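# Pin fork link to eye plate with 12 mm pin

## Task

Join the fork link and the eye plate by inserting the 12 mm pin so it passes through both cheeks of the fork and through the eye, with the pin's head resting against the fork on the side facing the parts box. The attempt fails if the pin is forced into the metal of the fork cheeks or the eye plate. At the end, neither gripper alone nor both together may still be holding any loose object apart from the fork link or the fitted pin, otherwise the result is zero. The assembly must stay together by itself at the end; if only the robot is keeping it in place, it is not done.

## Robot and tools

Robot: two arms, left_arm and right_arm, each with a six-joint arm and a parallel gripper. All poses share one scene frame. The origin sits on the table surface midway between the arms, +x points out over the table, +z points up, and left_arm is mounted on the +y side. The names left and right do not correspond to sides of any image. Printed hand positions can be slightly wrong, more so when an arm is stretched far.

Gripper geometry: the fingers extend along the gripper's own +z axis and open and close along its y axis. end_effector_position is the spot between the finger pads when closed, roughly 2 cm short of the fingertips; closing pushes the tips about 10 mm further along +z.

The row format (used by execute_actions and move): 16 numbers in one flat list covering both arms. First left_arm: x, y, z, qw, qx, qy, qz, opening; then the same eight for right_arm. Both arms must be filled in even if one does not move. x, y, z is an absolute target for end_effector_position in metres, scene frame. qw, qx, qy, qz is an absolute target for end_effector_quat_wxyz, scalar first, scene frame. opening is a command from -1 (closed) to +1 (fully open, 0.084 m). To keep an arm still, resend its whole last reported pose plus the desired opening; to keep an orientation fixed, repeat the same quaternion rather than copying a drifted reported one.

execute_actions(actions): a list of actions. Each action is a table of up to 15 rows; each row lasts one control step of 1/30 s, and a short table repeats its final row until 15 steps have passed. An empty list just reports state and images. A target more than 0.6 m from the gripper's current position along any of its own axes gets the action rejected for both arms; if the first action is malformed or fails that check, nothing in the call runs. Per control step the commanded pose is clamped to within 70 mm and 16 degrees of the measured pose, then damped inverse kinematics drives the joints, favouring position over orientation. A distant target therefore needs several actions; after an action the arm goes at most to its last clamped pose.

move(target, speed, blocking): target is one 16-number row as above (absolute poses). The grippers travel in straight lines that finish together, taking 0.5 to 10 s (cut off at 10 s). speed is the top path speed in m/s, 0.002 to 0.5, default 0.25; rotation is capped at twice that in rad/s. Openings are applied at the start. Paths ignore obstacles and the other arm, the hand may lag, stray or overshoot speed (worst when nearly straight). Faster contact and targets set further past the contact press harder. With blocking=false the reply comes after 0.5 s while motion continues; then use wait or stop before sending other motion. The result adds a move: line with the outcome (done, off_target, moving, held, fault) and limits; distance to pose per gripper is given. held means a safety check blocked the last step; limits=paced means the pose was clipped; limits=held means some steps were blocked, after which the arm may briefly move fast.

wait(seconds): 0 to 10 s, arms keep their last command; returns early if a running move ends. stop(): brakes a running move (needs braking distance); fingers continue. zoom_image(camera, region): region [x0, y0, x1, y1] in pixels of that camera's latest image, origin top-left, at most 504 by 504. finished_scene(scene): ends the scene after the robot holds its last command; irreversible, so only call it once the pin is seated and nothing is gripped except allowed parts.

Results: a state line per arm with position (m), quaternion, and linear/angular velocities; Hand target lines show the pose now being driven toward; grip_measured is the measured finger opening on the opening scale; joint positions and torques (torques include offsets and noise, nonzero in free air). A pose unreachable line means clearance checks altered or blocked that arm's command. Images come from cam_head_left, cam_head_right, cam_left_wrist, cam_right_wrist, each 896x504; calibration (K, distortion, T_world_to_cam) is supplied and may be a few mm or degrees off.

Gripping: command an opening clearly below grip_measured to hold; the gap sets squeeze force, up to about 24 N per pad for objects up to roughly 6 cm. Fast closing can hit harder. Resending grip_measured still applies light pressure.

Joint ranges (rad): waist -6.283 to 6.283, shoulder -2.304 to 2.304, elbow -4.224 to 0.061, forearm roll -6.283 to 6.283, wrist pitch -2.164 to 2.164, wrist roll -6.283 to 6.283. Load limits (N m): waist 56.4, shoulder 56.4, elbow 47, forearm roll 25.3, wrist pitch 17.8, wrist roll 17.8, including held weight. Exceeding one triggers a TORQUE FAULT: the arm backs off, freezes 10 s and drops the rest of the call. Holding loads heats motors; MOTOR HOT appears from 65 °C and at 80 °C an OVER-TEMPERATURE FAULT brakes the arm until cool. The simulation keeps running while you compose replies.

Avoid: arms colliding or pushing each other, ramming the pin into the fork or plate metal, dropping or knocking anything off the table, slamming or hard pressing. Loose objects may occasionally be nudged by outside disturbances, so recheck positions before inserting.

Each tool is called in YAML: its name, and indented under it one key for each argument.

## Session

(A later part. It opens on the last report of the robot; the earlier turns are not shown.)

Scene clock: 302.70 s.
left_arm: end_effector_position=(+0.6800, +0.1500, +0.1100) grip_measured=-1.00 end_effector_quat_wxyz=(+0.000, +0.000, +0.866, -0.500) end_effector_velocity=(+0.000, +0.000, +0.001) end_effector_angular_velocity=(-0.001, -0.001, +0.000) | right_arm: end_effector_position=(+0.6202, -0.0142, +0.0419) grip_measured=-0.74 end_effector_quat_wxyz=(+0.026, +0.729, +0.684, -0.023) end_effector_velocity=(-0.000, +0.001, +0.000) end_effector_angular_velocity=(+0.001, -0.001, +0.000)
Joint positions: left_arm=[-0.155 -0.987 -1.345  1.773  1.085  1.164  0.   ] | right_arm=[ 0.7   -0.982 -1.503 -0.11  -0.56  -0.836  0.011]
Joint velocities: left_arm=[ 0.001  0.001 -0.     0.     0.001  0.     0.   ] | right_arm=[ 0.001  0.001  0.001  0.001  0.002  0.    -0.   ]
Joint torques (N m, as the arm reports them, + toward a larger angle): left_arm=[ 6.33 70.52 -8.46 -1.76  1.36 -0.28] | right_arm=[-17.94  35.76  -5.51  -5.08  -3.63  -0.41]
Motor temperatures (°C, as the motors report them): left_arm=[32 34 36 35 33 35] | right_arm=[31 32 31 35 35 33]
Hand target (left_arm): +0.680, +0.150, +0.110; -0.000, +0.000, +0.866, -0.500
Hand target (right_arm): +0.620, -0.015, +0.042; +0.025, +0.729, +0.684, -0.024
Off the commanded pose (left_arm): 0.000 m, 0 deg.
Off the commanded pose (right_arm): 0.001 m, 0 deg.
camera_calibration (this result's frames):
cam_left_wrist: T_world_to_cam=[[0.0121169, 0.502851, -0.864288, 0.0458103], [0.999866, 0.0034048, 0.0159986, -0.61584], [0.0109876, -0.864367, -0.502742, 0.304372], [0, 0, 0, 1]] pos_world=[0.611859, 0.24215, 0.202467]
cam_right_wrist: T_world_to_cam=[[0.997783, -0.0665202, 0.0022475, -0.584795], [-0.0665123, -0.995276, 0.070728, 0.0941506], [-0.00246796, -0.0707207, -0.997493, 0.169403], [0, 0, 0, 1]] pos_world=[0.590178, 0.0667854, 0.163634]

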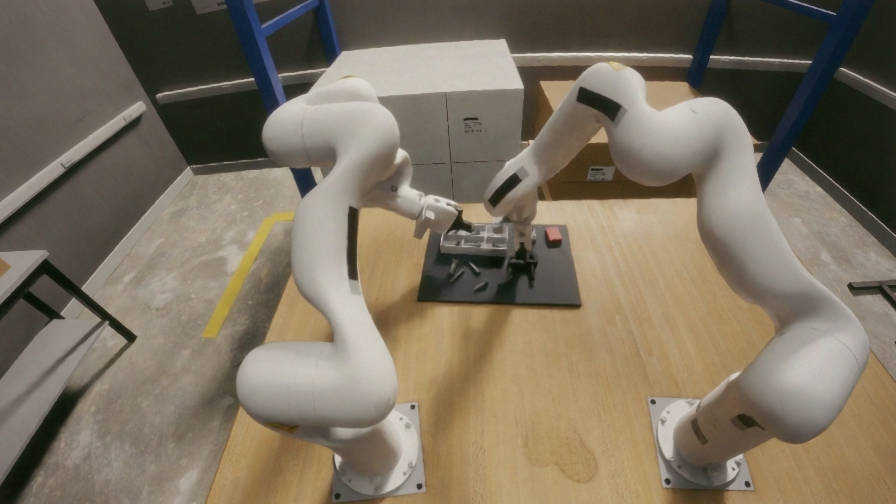

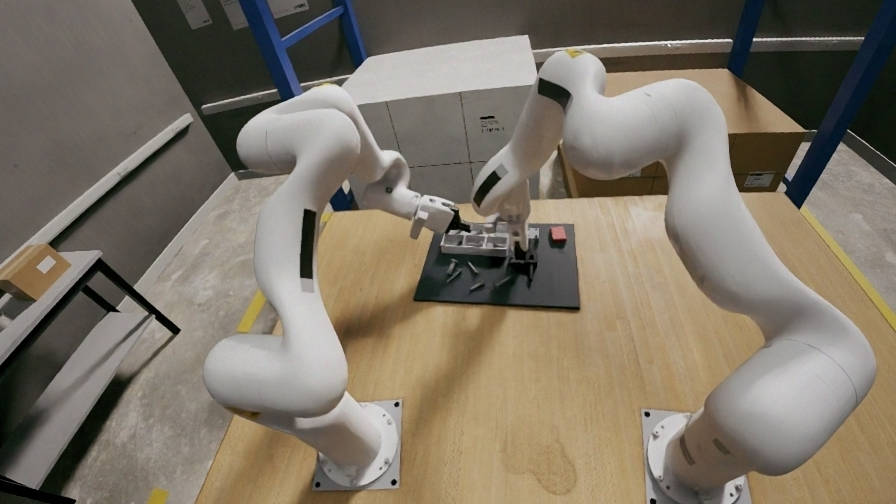

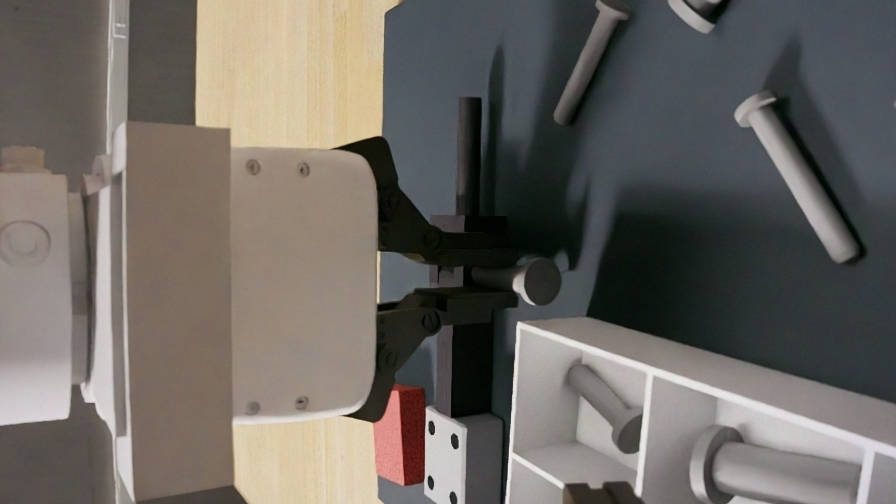

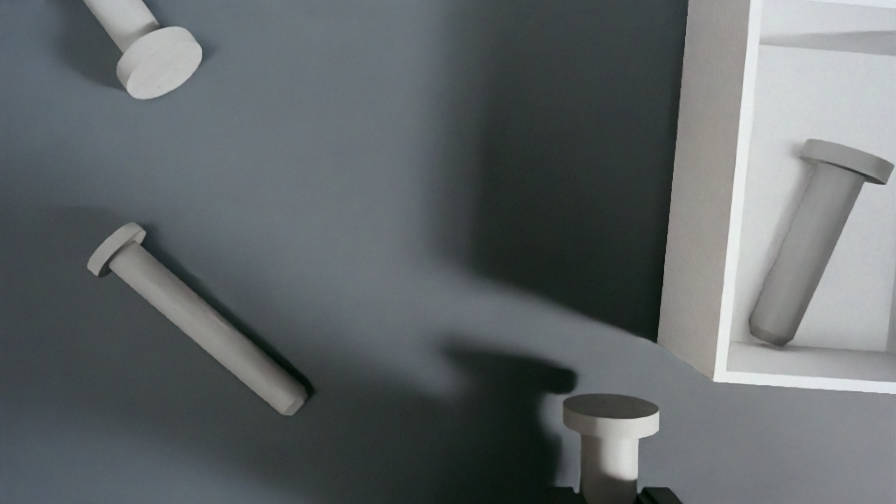

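move:
  target: [0.68,0.15,0.11,0,0,0.866,-0.5,-1,0.620,-0.011,0.042,0.0255,0.729,0.684,-0.024,-1]
  speed: 0.01

move:
  target: [0.68,0.15,0.11,0,0,0.866,-0.5,-1,0.620,-0.011,0.035,0,0.729,0.684,0,-1]
  speed: 0.02

move:
  target: [0.68,0.15,0.11,0,0,0.866,-0.5,-1,0.620,-0.011,0.035,0,0.729,0.684,0,-0.55]

move:
  target: [0.68,0.15,0.11,0,0,0.866,-0.5,-1,0.620,0.003,0.034,0,0.729,0.684,0,-0.55]
  speed: 0.03

move:
  target: [0.68,0.15,0.11,0,0,0.866,-0.5,-1,0.620,0.003,0.034,0,0.729,0.684,0,-1]

move:
  target: [0.68,0.15,0.11,0,0,0.866,-0.5,-1,0.620,0.006,0.041,0.0255,0.729,0.684,-0.024,-1]
  speed: 0.02

zoom_image:
  camera: "cam_left_wrist"
  region: [410,200,570,340]

Scene clock: 307.47 s.
left_arm: end_effector_position=(+0.6800, +0.1500, +0.1100) grip_measured=-1.00 end_effector_quat_wxyz=(+0.000, -0.000, +0.866, -0.500) end_effector_velocity=(-0.000, -0.000, -0.000) end_effector_angular_velocity=(+0.000, +0.000, -0.002) | right_arm: end_effector_position=(+0.6188, -0.0127, +0.0411) grip_measured=-0.74 end_effector_quat_wxyz=(+0.025, +0.729, +0.684, -0.027) end_effector_velocity=(+0.001, +0.003, +0.000) end_effector_angular_velocity=(+0.003, -0.002, -0.001)
Joint positions: left_arm=[-0.155 -0.987 -1.345  1.773  1.085  1.164  0.   ] | right_arm=[ 0.704 -0.987 -1.51  -0.109 -0.57  -0.833  0.011]
Joint velocities: left_arm=[-0.    -0.     0.     0.002  0.    -0.     0.   ] | right_arm=[ 0.002 -0.002 -0.005  0.002 -0.     0.001  0.   ]
Joint torques (N m, as the arm reports them, + toward a larger angle): left_arm=[ 5.64 70.22 -8.78 -1.78  1.35 -0.26] | right_arm=[  0.58  44.74 -12.98  -1.57   0.    -0.4 ]
Motor temperatures (°C, as the motors report them): left_arm=[32 34 36 35 33 35] | right_arm=[31 32 31 35 35 33]
Hand target (left_arm): +0.680, +0.150, +0.110; -0.000, +0.000, +0.866, -0.500
Hand target (right_arm): +0.620, -0.011, +0.042; +0.025, +0.729, +0.684, -0.024
Off the commanded pose (left_arm): 0.000 m, 0 deg.
Off the commanded pose (right_arm): 0.002 m, 0 deg.
move: done
camera_calibration (this result's frames):
cam_left_wrist: T_world_to_cam=[[0.0121169, 0.502851, -0.864288, 0.0458104], [0.999866, 0.00340499, 0.0159987, -0.61584], [0.0109879, -0.864367, -0.502742, 0.304372], [0, 0, 0, 1]] pos_world=[0.611859, 0.24215, 0.202467]
cam_right_wrist: T_world_to_cam=[[0.997683, -0.067941, -0.00351885, -0.582982], [-0.067478, -0.99482, 0.0760191, 0.0960289], [-0.00866544, -0.0756055, -0.9971, 0.172517], [0, 0, 0, 1]] pos_world=[0.589606, 0.0689663, 0.162665]

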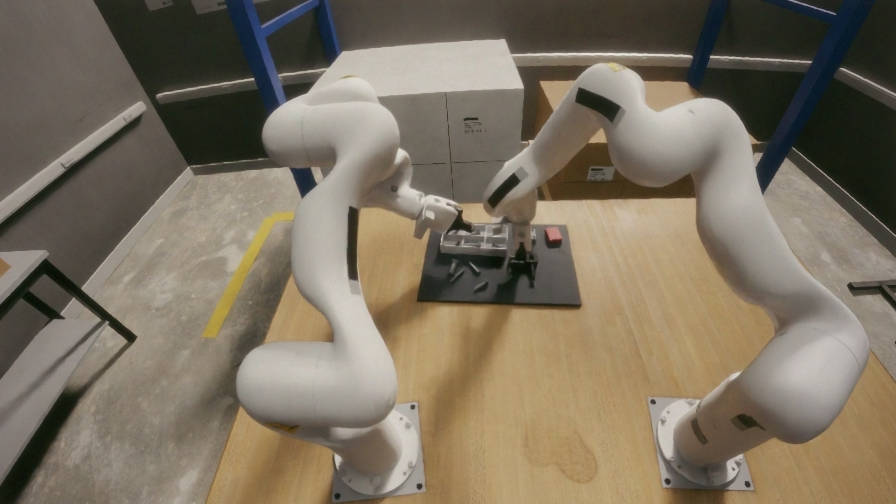

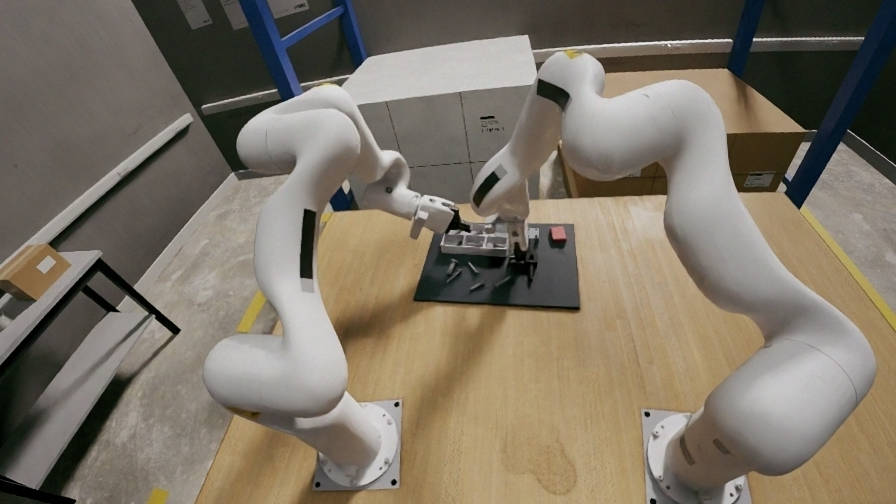

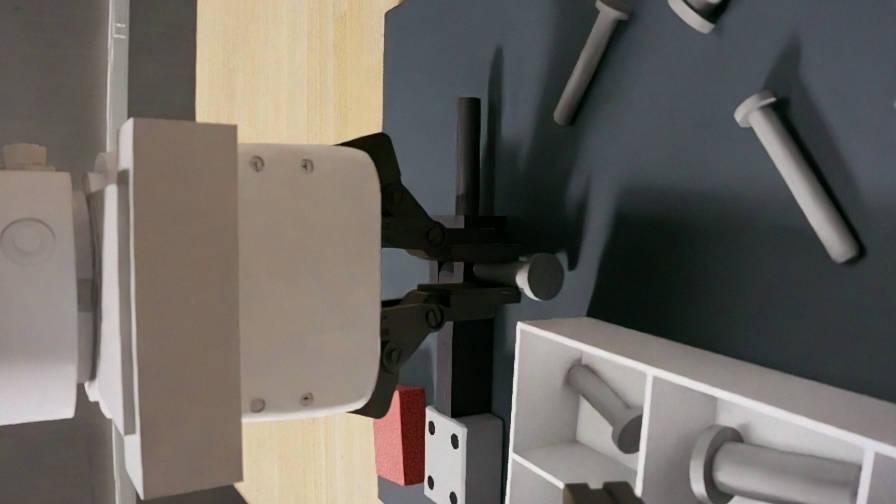

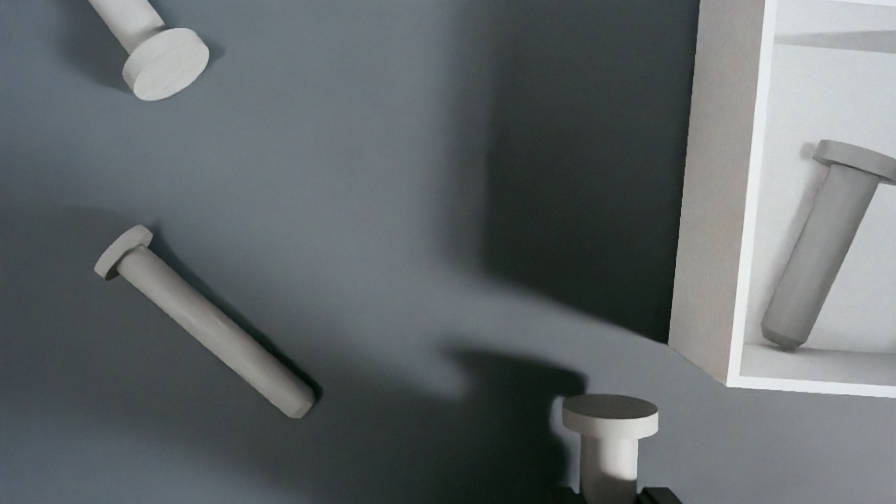

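Scene clock: 309.53 s.
left_arm: end_effector_position=(+0.6800, +0.1500, +0.1100) grip_measured=-1.00 end_effector_quat_wxyz=(-0.000, +0.000, +0.866, -0.500) end_effector_velocity=(+0.001, +0.001, +0.000) end_effector_angular_velocity=(+0.001, -0.001, +0.002) | right_arm: end_effector_position=(+0.6200, -0.0111, +0.0351) grip_measured=-0.74 end_effector_quat_wxyz=(+0.000, +0.729, +0.684, -0.000) end_effector_velocity=(+0.000, +0.000, -0.001) end_effector_angular_velocity=(+0.008, -0.000, +0.000)
Joint positions: left_arm=[-0.155 -0.987 -1.345  1.773  1.085  1.164  0.   ] | right_arm=[ 0.683 -0.979 -1.479 -0.002 -0.501 -0.945  0.011]
Joint velocities: left_arm=[ 0.001  0.001 -0.    -0.    -0.001 -0.     0.   ] | right_arm=[-0.003  0.001  0.003  0.015  0.007 -0.016 -0.   ]
Joint torques (N m, as the arm reports them, + toward a larger angle): left_arm=[ 6.42 69.34 -8.65 -1.67  1.35 -0.36] | right_arm=[ -0.77  45.08 -12.55  -1.6    0.51   0.02]
Motor temperatures (°C, as the motors report them): left_arm=[32 34 36 35 33 35] | right_arm=[31 32 31 35 35 33]
Hand target (left_arm): +0.680, +0.150, +0.110; +0.000, -0.000, +0.866, -0.500
Hand target (right_arm): +0.620, -0.011, +0.035; +0.000, +0.729, +0.684, -0.000
Off the commanded pose (left_arm): 0.000 m, 0 deg.
Off the commanded pose (right_arm): 0.000 m, 0 deg.
move: done
camera_calibration (this result's frames):
cam_left_wrist: T_world_to_cam=[[0.0121169, 0.50285, -0.864288, 0.0458104], [0.999866, 0.00340476, 0.0159985, -0.61584], [0.0109876, -0.864367, -0.502742, 0.304372], [0, 0, 0, 1]] pos_world=[0.611859, 0.24215, 0.202467]
cam_right_wrist: T_world_to_cam=[[0.997707, -0.067553, -0.0041466, -0.584113], [-0.0675387, -0.997711, 0.00349988, 0.100726], [-0.00437353, -0.0032118, -0.999985, 0.164897], [0, 0, 0, 1]] pos_world=[0.590298, 0.0615668, 0.16212]

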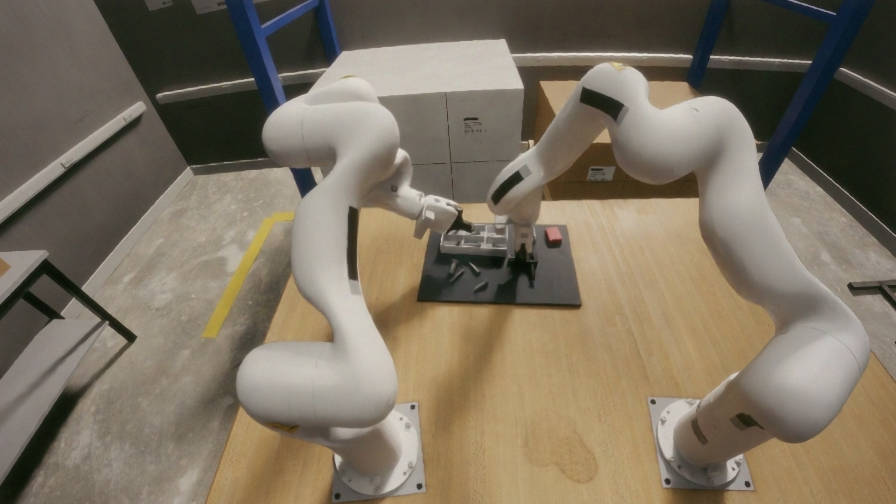

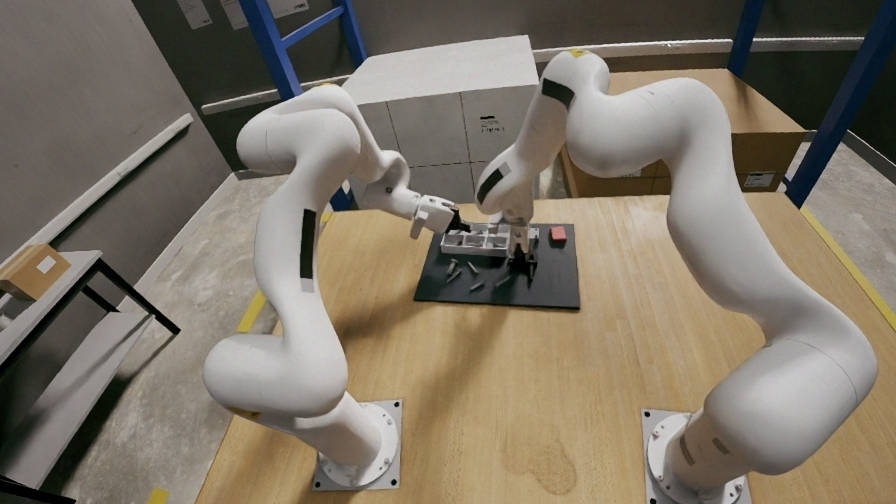

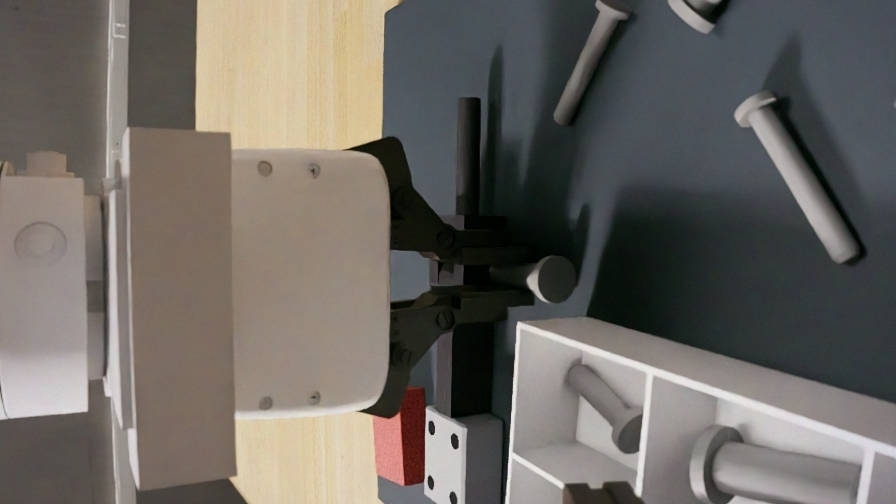

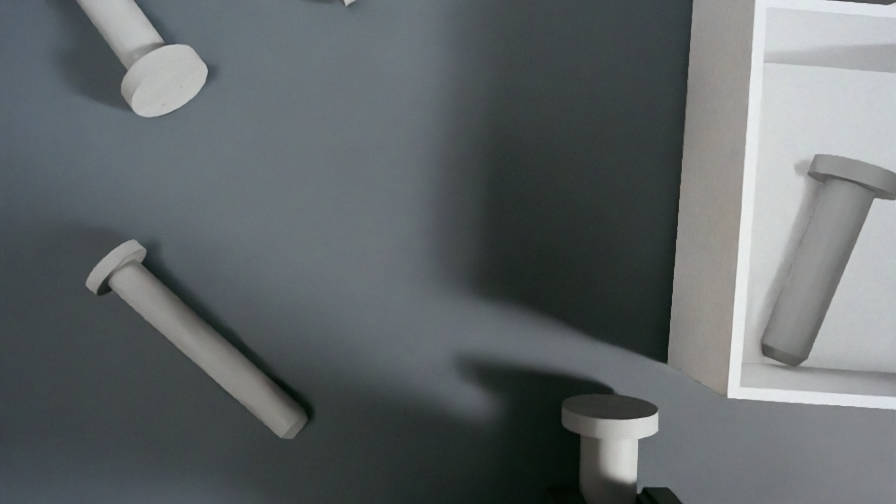

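Scene clock: 310.23 s.
left_arm: end_effector_position=(+0.6800, +0.1500, +0.1100) grip_measured=-1.00 end_effector_quat_wxyz=(+0.000, -0.000, +0.866, -0.500) end_effector_velocity=(-0.000, -0.000, -0.000) end_effector_angular_velocity=(+0.000, +0.000, -0.001) | right_arm: end_effector_position=(+0.6200, -0.0110, +0.0350) grip_measured=-0.57 end_effector_quat_wxyz=(+0.000, +0.729, +0.684, -0.000) end_effector_velocity=(-0.000, +0.001, +0.001) end_effector_angular_velocity=(+0.001, -0.001, +0.001)
Joint positions: left_arm=[-0.155 -0.987 -1.345  1.773  1.085  1.164  0.   ] | right_arm=[ 0.683 -0.979 -1.479 -0.    -0.5   -0.947  0.019]
Joint velocities: left_arm=[-0. -0. -0.  0. -0. -0.  0.] | right_arm=[ 0.001  0.001  0.    -0.     0.     0.     0.   ]
Joint torques (N m, as the arm reports them, + toward a larger angle): left_arm=[ 6.03 69.92 -8.84 -1.86  1.35 -0.27] | right_arm=[ -0.43  45.09 -12.61  -1.6    0.66  -0.18]
Motor temperatures (°C, as the motors report them): left_arm=[32 34 36 35 33 35] | right_arm=[31 32 31 35 35 33]
Hand target (left_arm): +0.680, +0.150, +0.110; -0.000, -0.000, +0.866, -0.500
Hand target (right_arm): +0.620, -0.011, +0.035; +0.000, +0.729, +0.684, -0.000
Off the commanded pose (left_arm): 0.000 m, 0 deg.
Off the commanded pose (right_arm): 0.000 m, 0 deg.
move: done
camera_calibration (this result's frames):
cam_left_wrist: T_world_to_cam=[[0.0121167, 0.502851, -0.864288, 0.0458105], [0.999866, 0.00340506, 0.0159984, -0.61584], [0.0109878, -0.864367, -0.502742, 0.304372], [0, 0, 0, 1]] pos_world=[0.611859, 0.24215, 0.202467]
cam_right_wrist: T_world_to_cam=[[0.997722, -0.0673291, -0.00420065, -0.58408], [-0.0673185, -0.997728, 0.00260283, 0.100685], [-0.00436635, -0.00231412, -0.999988, 0.164776], [0, 0, 0, 1]] pos_world=[0.590247, 0.0615115, 0.162058]

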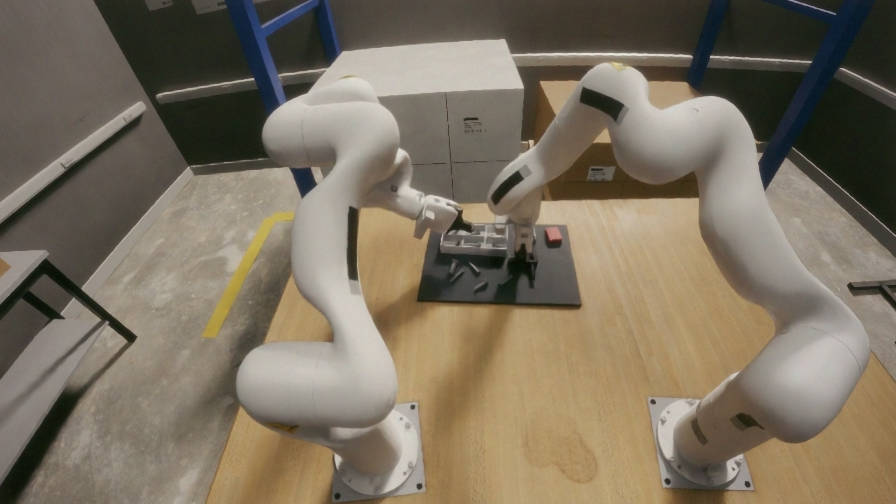

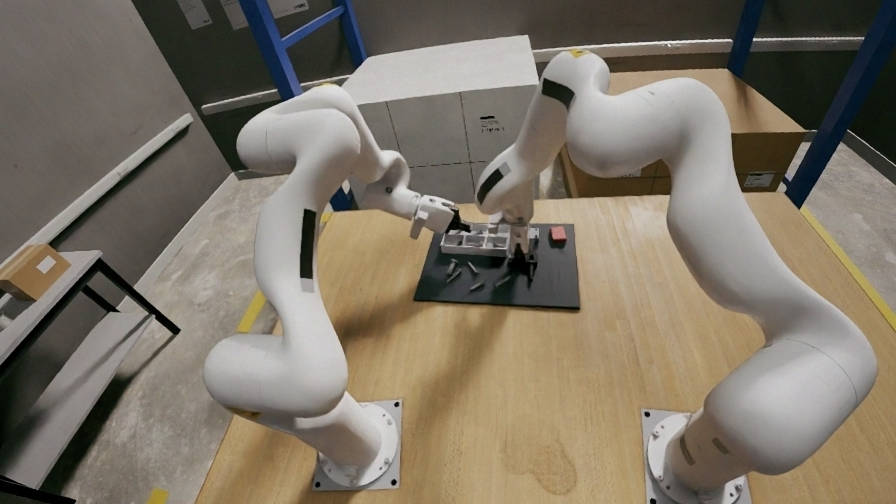

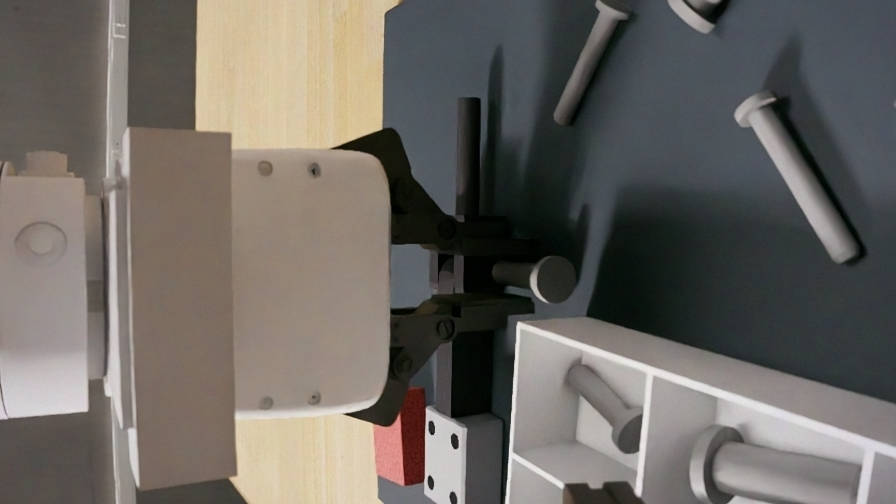

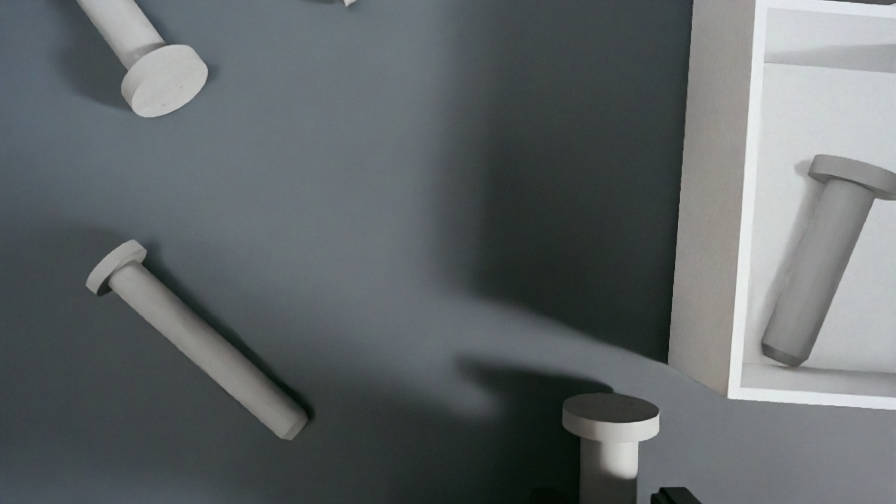

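Scene clock: 311.03 s.
left_arm: end_effector_position=(+0.6800, +0.1500, +0.1100) grip_measured=-1.00 end_effector_quat_wxyz=(-0.000, +0.000, +0.866, -0.500) end_effector_velocity=(+0.000, +0.000, -0.000) end_effector_angular_velocity=(+0.000, +0.000, +0.001) | right_arm: end_effector_position=(+0.6200, +0.0028, +0.0340) grip_measured=-0.57 end_effector_quat_wxyz=(+0.000, +0.729, +0.684, +0.000) end_effector_velocity=(+0.000, +0.002, +0.000) end_effector_angular_velocity=(+0.000, -0.000, -0.001)
Joint positions: left_arm=[-0.155 -0.987 -1.345  1.773  1.085  1.164  0.   ] | right_arm=[ 0.701 -0.996 -1.508 -0.    -0.513 -0.93   0.019]
Joint velocities: left_arm=[ 0.    -0.001  0.    -0.    -0.001 -0.     0.   ] | right_arm=[ 0.002 -0.003 -0.005  0.    -0.002  0.003 -0.   ]
Joint torques (N m, as the arm reports them, + toward a larger angle): left_arm=[ 6.64 70.19 -8.64 -1.83  1.28 -0.29] | right_arm=[  1.45  44.57 -12.18  -1.11   0.34  -0.27]
Motor temperatures (°C, as the motors report them): left_arm=[32 34 36 35 33 35] | right_arm=[31 32 31 35 35 33]
Hand target (left_arm): +0.680, +0.150, +0.110; -0.000, +0.000, +0.866, -0.500
Hand target (right_arm): +0.620, +0.003, +0.034; +0.000, +0.729, +0.684, -0.000
Off the commanded pose (left_arm): 0.000 m, 0 deg.
Off the commanded pose (right_arm): 0.000 m, 0 deg.
move: done
camera_calibration (this result's frames):
cam_left_wrist: T_world_to_cam=[[0.0121169, 0.502851, -0.864288, 0.0458104], [0.999866, 0.00340477, 0.0159986, -0.61584], [0.0109876, -0.864367, -0.502742, 0.304372], [0, 0, 0, 1]] pos_world=[0.611859, 0.24215, 0.202467]
cam_right_wrist: T_world_to_cam=[[0.997722, -0.0673354, -0.00419833, -0.583169], [-0.0673249, -0.997728, 0.00258576, 0.114476], [-0.00436291, -0.00229722, -0.999988, 0.163789], [0, 0, 0, 1]] pos_world=[0.590262, 0.0753245, 0.161043]

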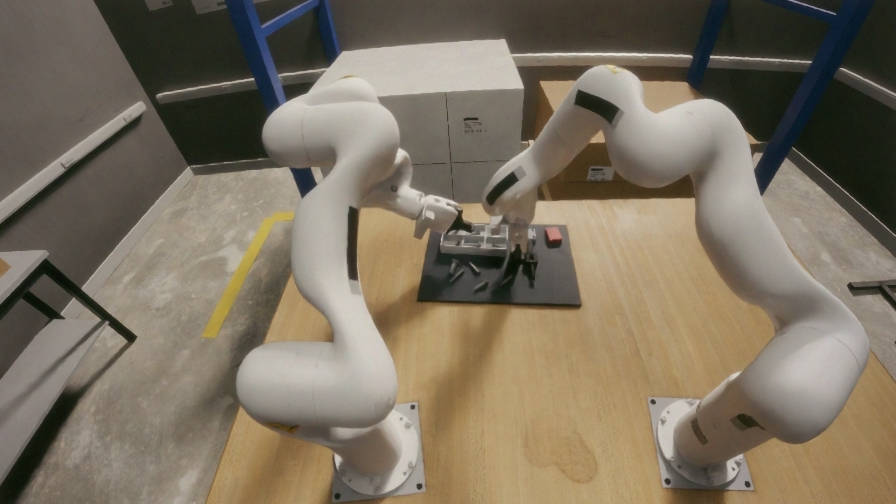

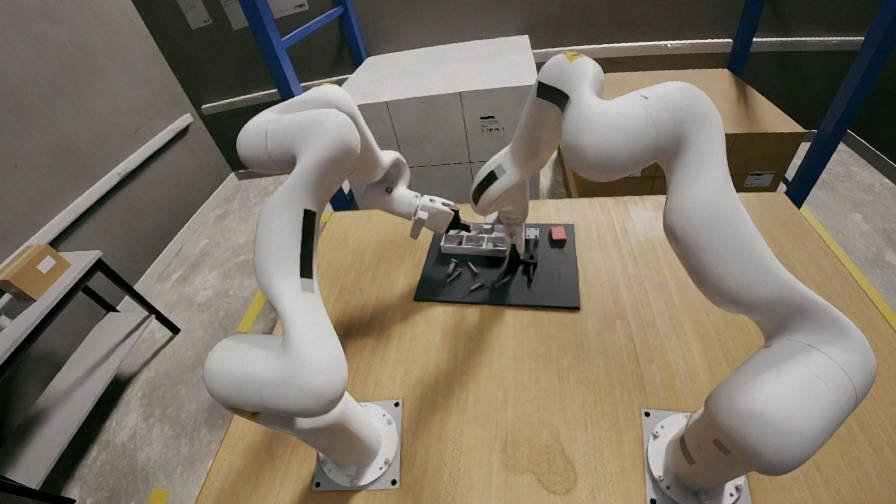

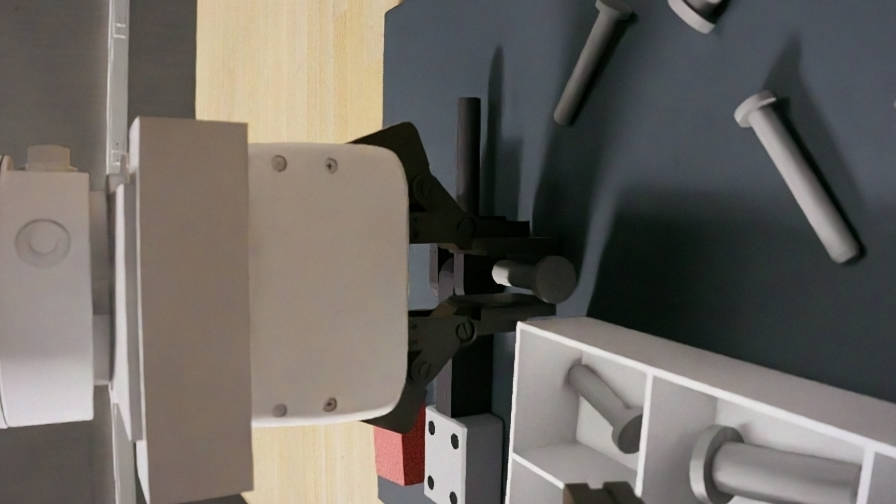

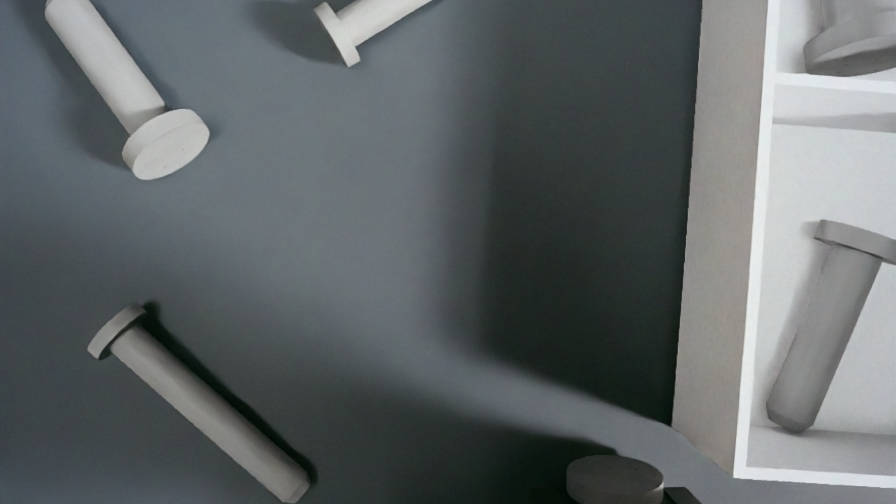

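Scene clock: 311.73 s.
left_arm: end_effector_position=(+0.6800, +0.1500, +0.1100) grip_measured=-1.00 end_effector_quat_wxyz=(+0.000, +0.000, +0.866, -0.500) end_effector_velocity=(-0.000, +0.000, -0.001) end_effector_angular_velocity=(+0.001, +0.001, +0.001) | right_arm: end_effector_position=(+0.6200, +0.0030, +0.0340) grip_measured=-0.74 end_effector_quat_wxyz=(-0.000, +0.729, +0.684, -0.000) end_effector_velocity=(-0.001, +0.001, -0.000) end_effector_angular_velocity=(-0.001, +0.000, +0.003)
Joint positions: left_arm=[-0.155 -0.987 -1.345  1.773  1.085  1.164  0.   ] | right_arm=[ 0.701 -0.996 -1.509  0.    -0.513 -0.93   0.011]
Joint velocities: left_arm=[ 0.    -0.001  0.    -0.    -0.001 -0.     0.   ] | right_arm=[ 0.002 -0.     0.    -0.002 -0.    -0.     0.   ]
Joint torques (N m, as the arm reports them, + toward a larger angle): left_arm=[ 6.65 69.23 -8.69 -1.81  1.38 -0.28] | right_arm=[ -0.87  45.49 -11.69  -1.56   0.33  -0.11]
Motor temperatures (°C, as the motors report them): left_arm=[32 34 36 35 33 35] | right_arm=[31 32 31 35 35 33]
Hand target (left_arm): +0.680, +0.150, +0.110; -0.000, +0.000, +0.866, -0.500
Hand target (right_arm): +0.620, +0.003, +0.034; +0.000, +0.729, +0.684, -0.000
Off the commanded pose (left_arm): 0.000 m, 0 deg.
Off the commanded pose (right_arm): 0.000 m, 0 deg.
move: done
camera_calibration (this result's frames):
cam_left_wrist: T_world_to_cam=[[0.0121171, 0.502851, -0.864288, 0.0458103], [0.999866, 0.00340478, 0.0159988, -0.61584], [0.0109877, -0.864367, -0.502742, 0.304372], [0, 0, 0, 1]] pos_world=[0.611859, 0.24215, 0.202467]
cam_right_wrist: T_world_to_cam=[[0.997722, -0.0673235, -0.00422511, -0.583134], [-0.0673129, -0.997729, 0.0025954, 0.114642], [-0.00439025, -0.00230508, -0.999988, 0.163814], [0, 0, 0, 1]] pos_world=[0.590242, 0.0755006, 0.161051]

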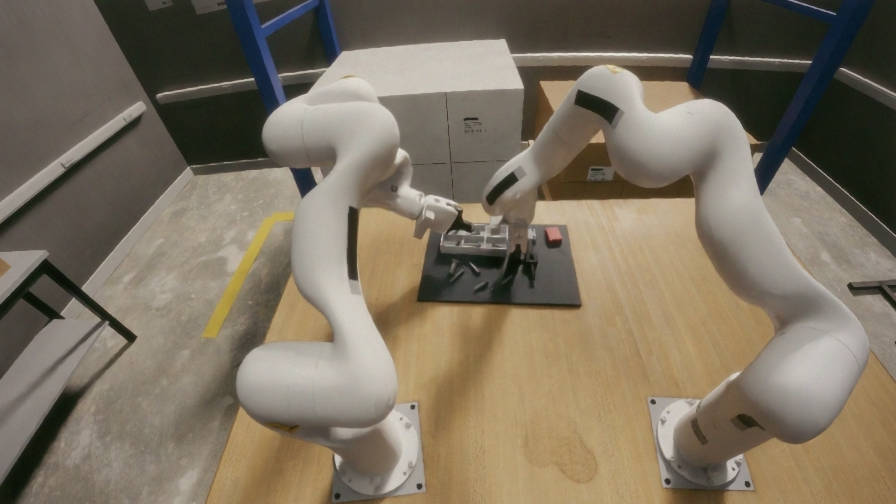

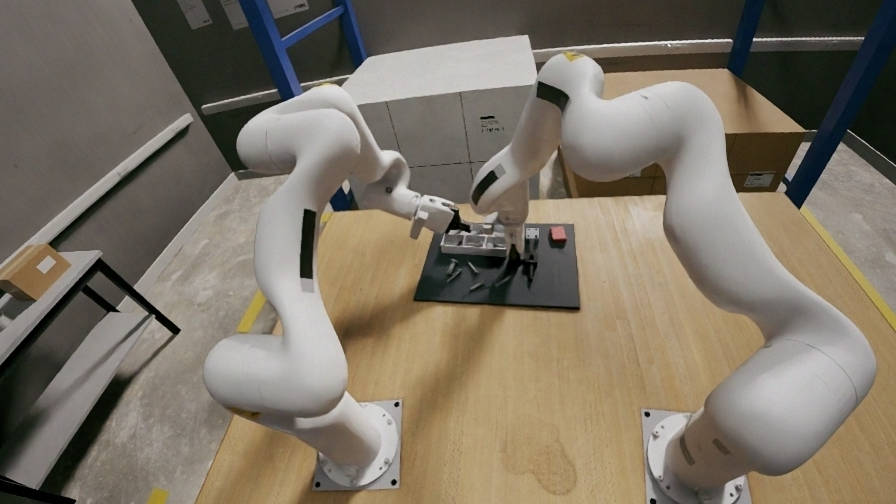

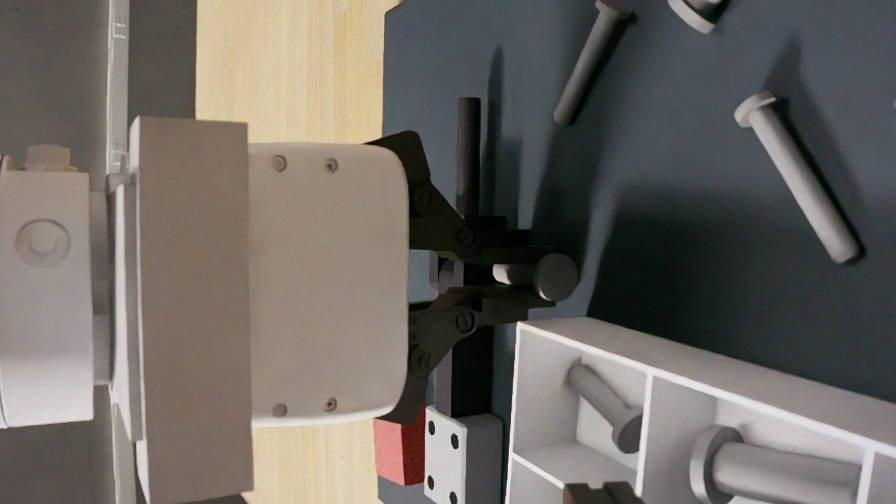

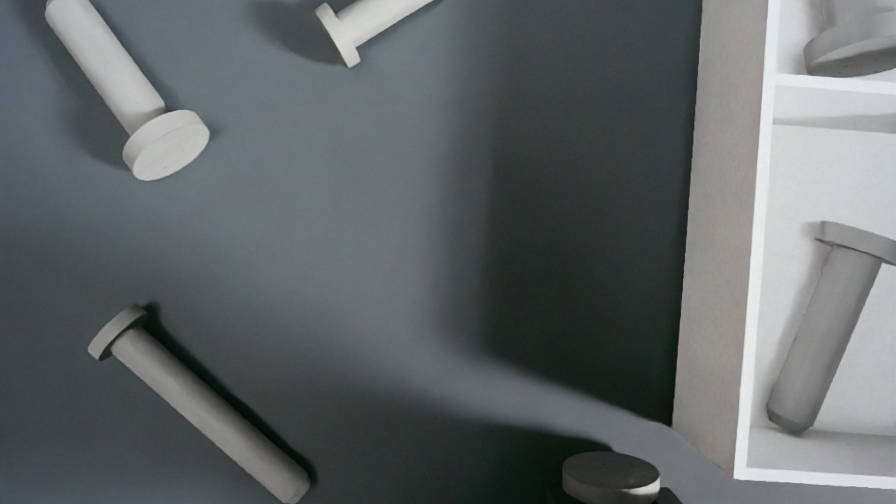

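Scene clock: 313.70 s.
left_arm: end_effector_position=(+0.6800, +0.1500, +0.1100) grip_measured=-1.00 end_effector_quat_wxyz=(-0.000, +0.000, +0.866, -0.500) end_effector_velocity=(+0.000, +0.000, +0.001) end_effector_angular_velocity=(+0.000, -0.001, -0.000) | right_arm: end_effector_position=(+0.6200, +0.0060, +0.0409) grip_measured=-0.74 end_effector_quat_wxyz=(+0.025, +0.729, +0.684, -0.024) end_effector_velocity=(-0.001, -0.000, -0.000) end_effector_angular_velocity=(-0.009, +0.002, +0.000)
Joint positions: left_arm=[-0.155 -0.987 -1.345  1.773  1.085  1.164  0.   ] | right_arm=[ 0.725 -1.008 -1.55  -0.103 -0.584 -0.818  0.011]
Joint velocities: left_arm=[ 0.001  0.001  0.     0.001 -0.     0.     0.   ] | right_arm=[ 0.003 -0.002 -0.003 -0.011 -0.009  0.012 -0.   ]
Joint torques (N m, as the arm reports them, + toward a larger angle): left_arm=[ 6.02 70.55 -8.5  -1.76  1.35 -0.32] | right_arm=[ -2.65  42.17 -12.4   -0.31   0.26  -0.18]
Motor temperatures (°C, as the motors report them): left_arm=[32 34 36 35 33 35] | right_arm=[31 32 31 35 35 33]
Hand target (left_arm): +0.680, +0.150, +0.110; +0.000, -0.000, +0.866, -0.500
Hand target (right_arm): +0.620, +0.006, +0.041; +0.025, +0.729, +0.684, -0.024
Off the commanded pose (left_arm): 0.000 m, 0 deg.
Off the commanded pose (right_arm): 0.000 m, 0 deg.
move: done
camera_calibration (this result's frames):
cam_left_wrist: T_world_to_cam=[[0.0121168, 0.50285, -0.864288, 0.0458105], [0.999866, 0.0034048, 0.0159984, -0.61584], [0.0109875, -0.864367, -0.502742, 0.304372], [0, 0, 0, 1]] pos_world=[0.611859, 0.24215, 0.202467]
cam_right_wrist: T_world_to_cam=[[0.997735, -0.0672587, 0.000380673, -0.583098], [-0.0671136, -0.995179, 0.0715115, 0.114689], [-0.00443093, -0.0713751, -0.99744, 0.171062], [0, 0, 0, 1]] pos_world=[0.590233, 0.087127, 0.162644]

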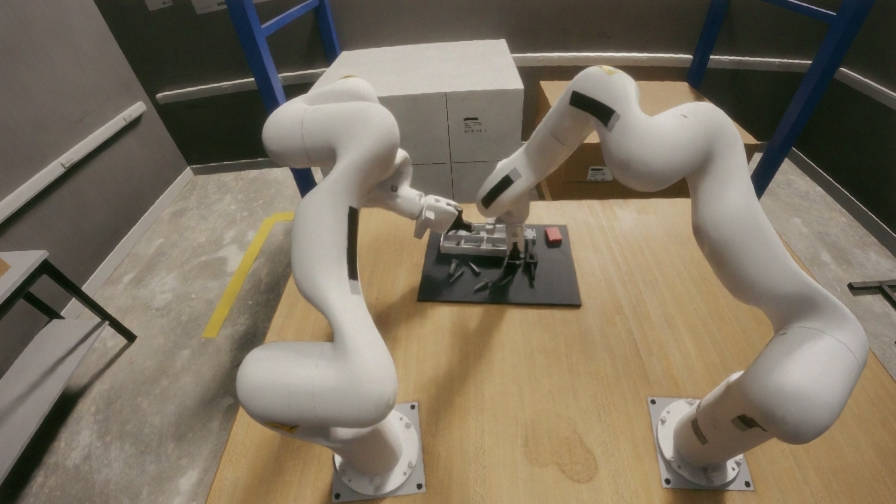

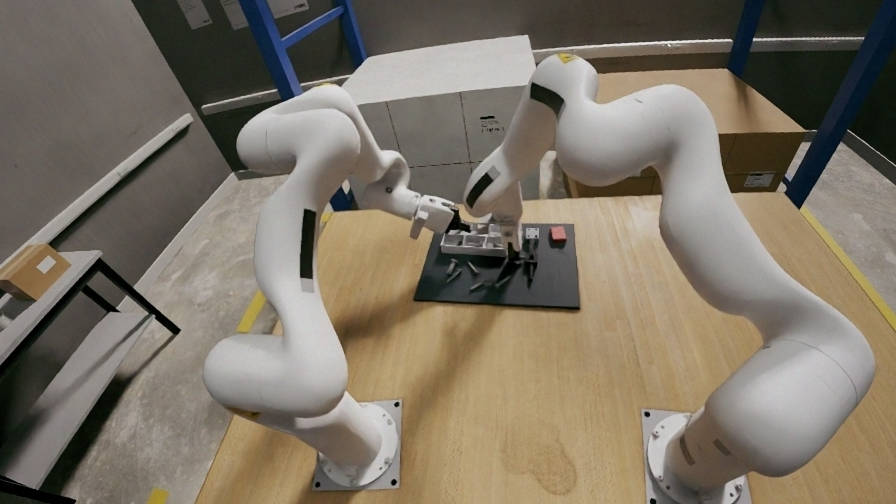

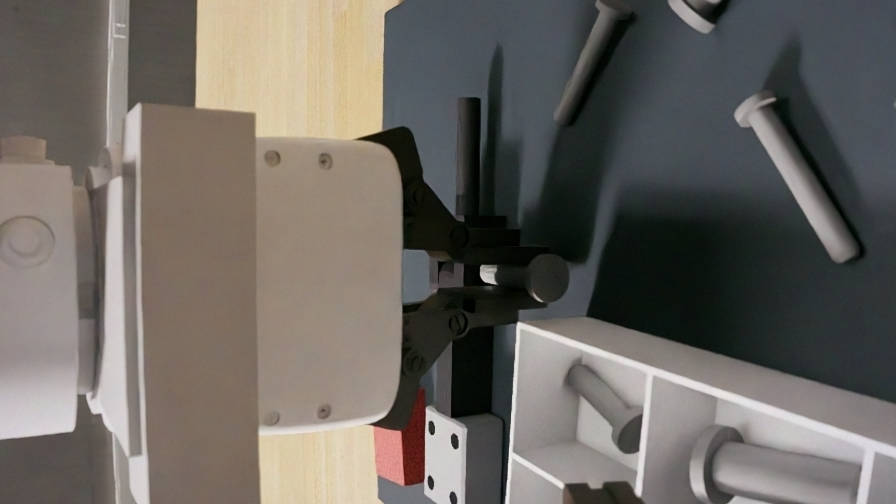

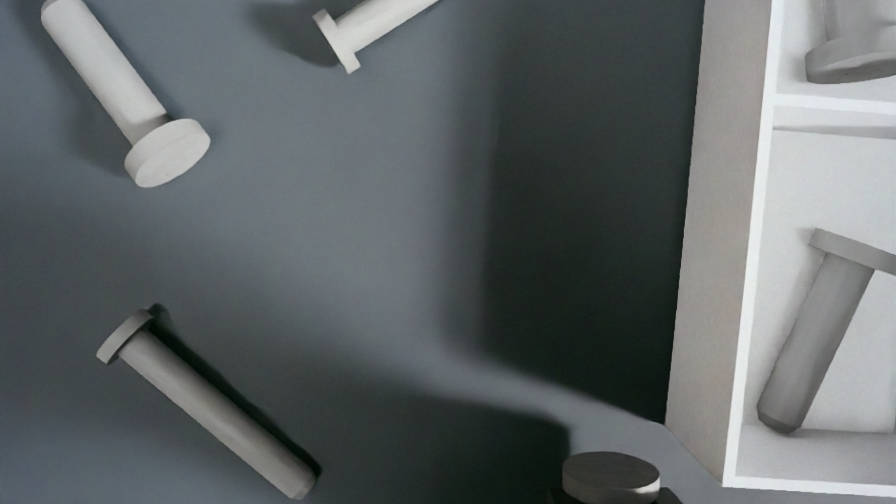

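Region (410, 200, 570, 340) of cam_left_wrist's 896x504 image, scaled by 3.150, with more detail than that image has; it fills the top 441 rows of this view, and the rest is white.

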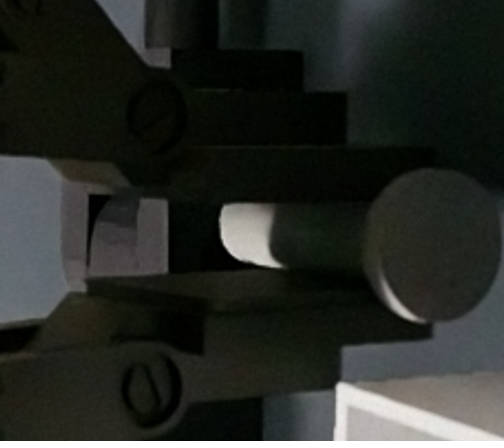

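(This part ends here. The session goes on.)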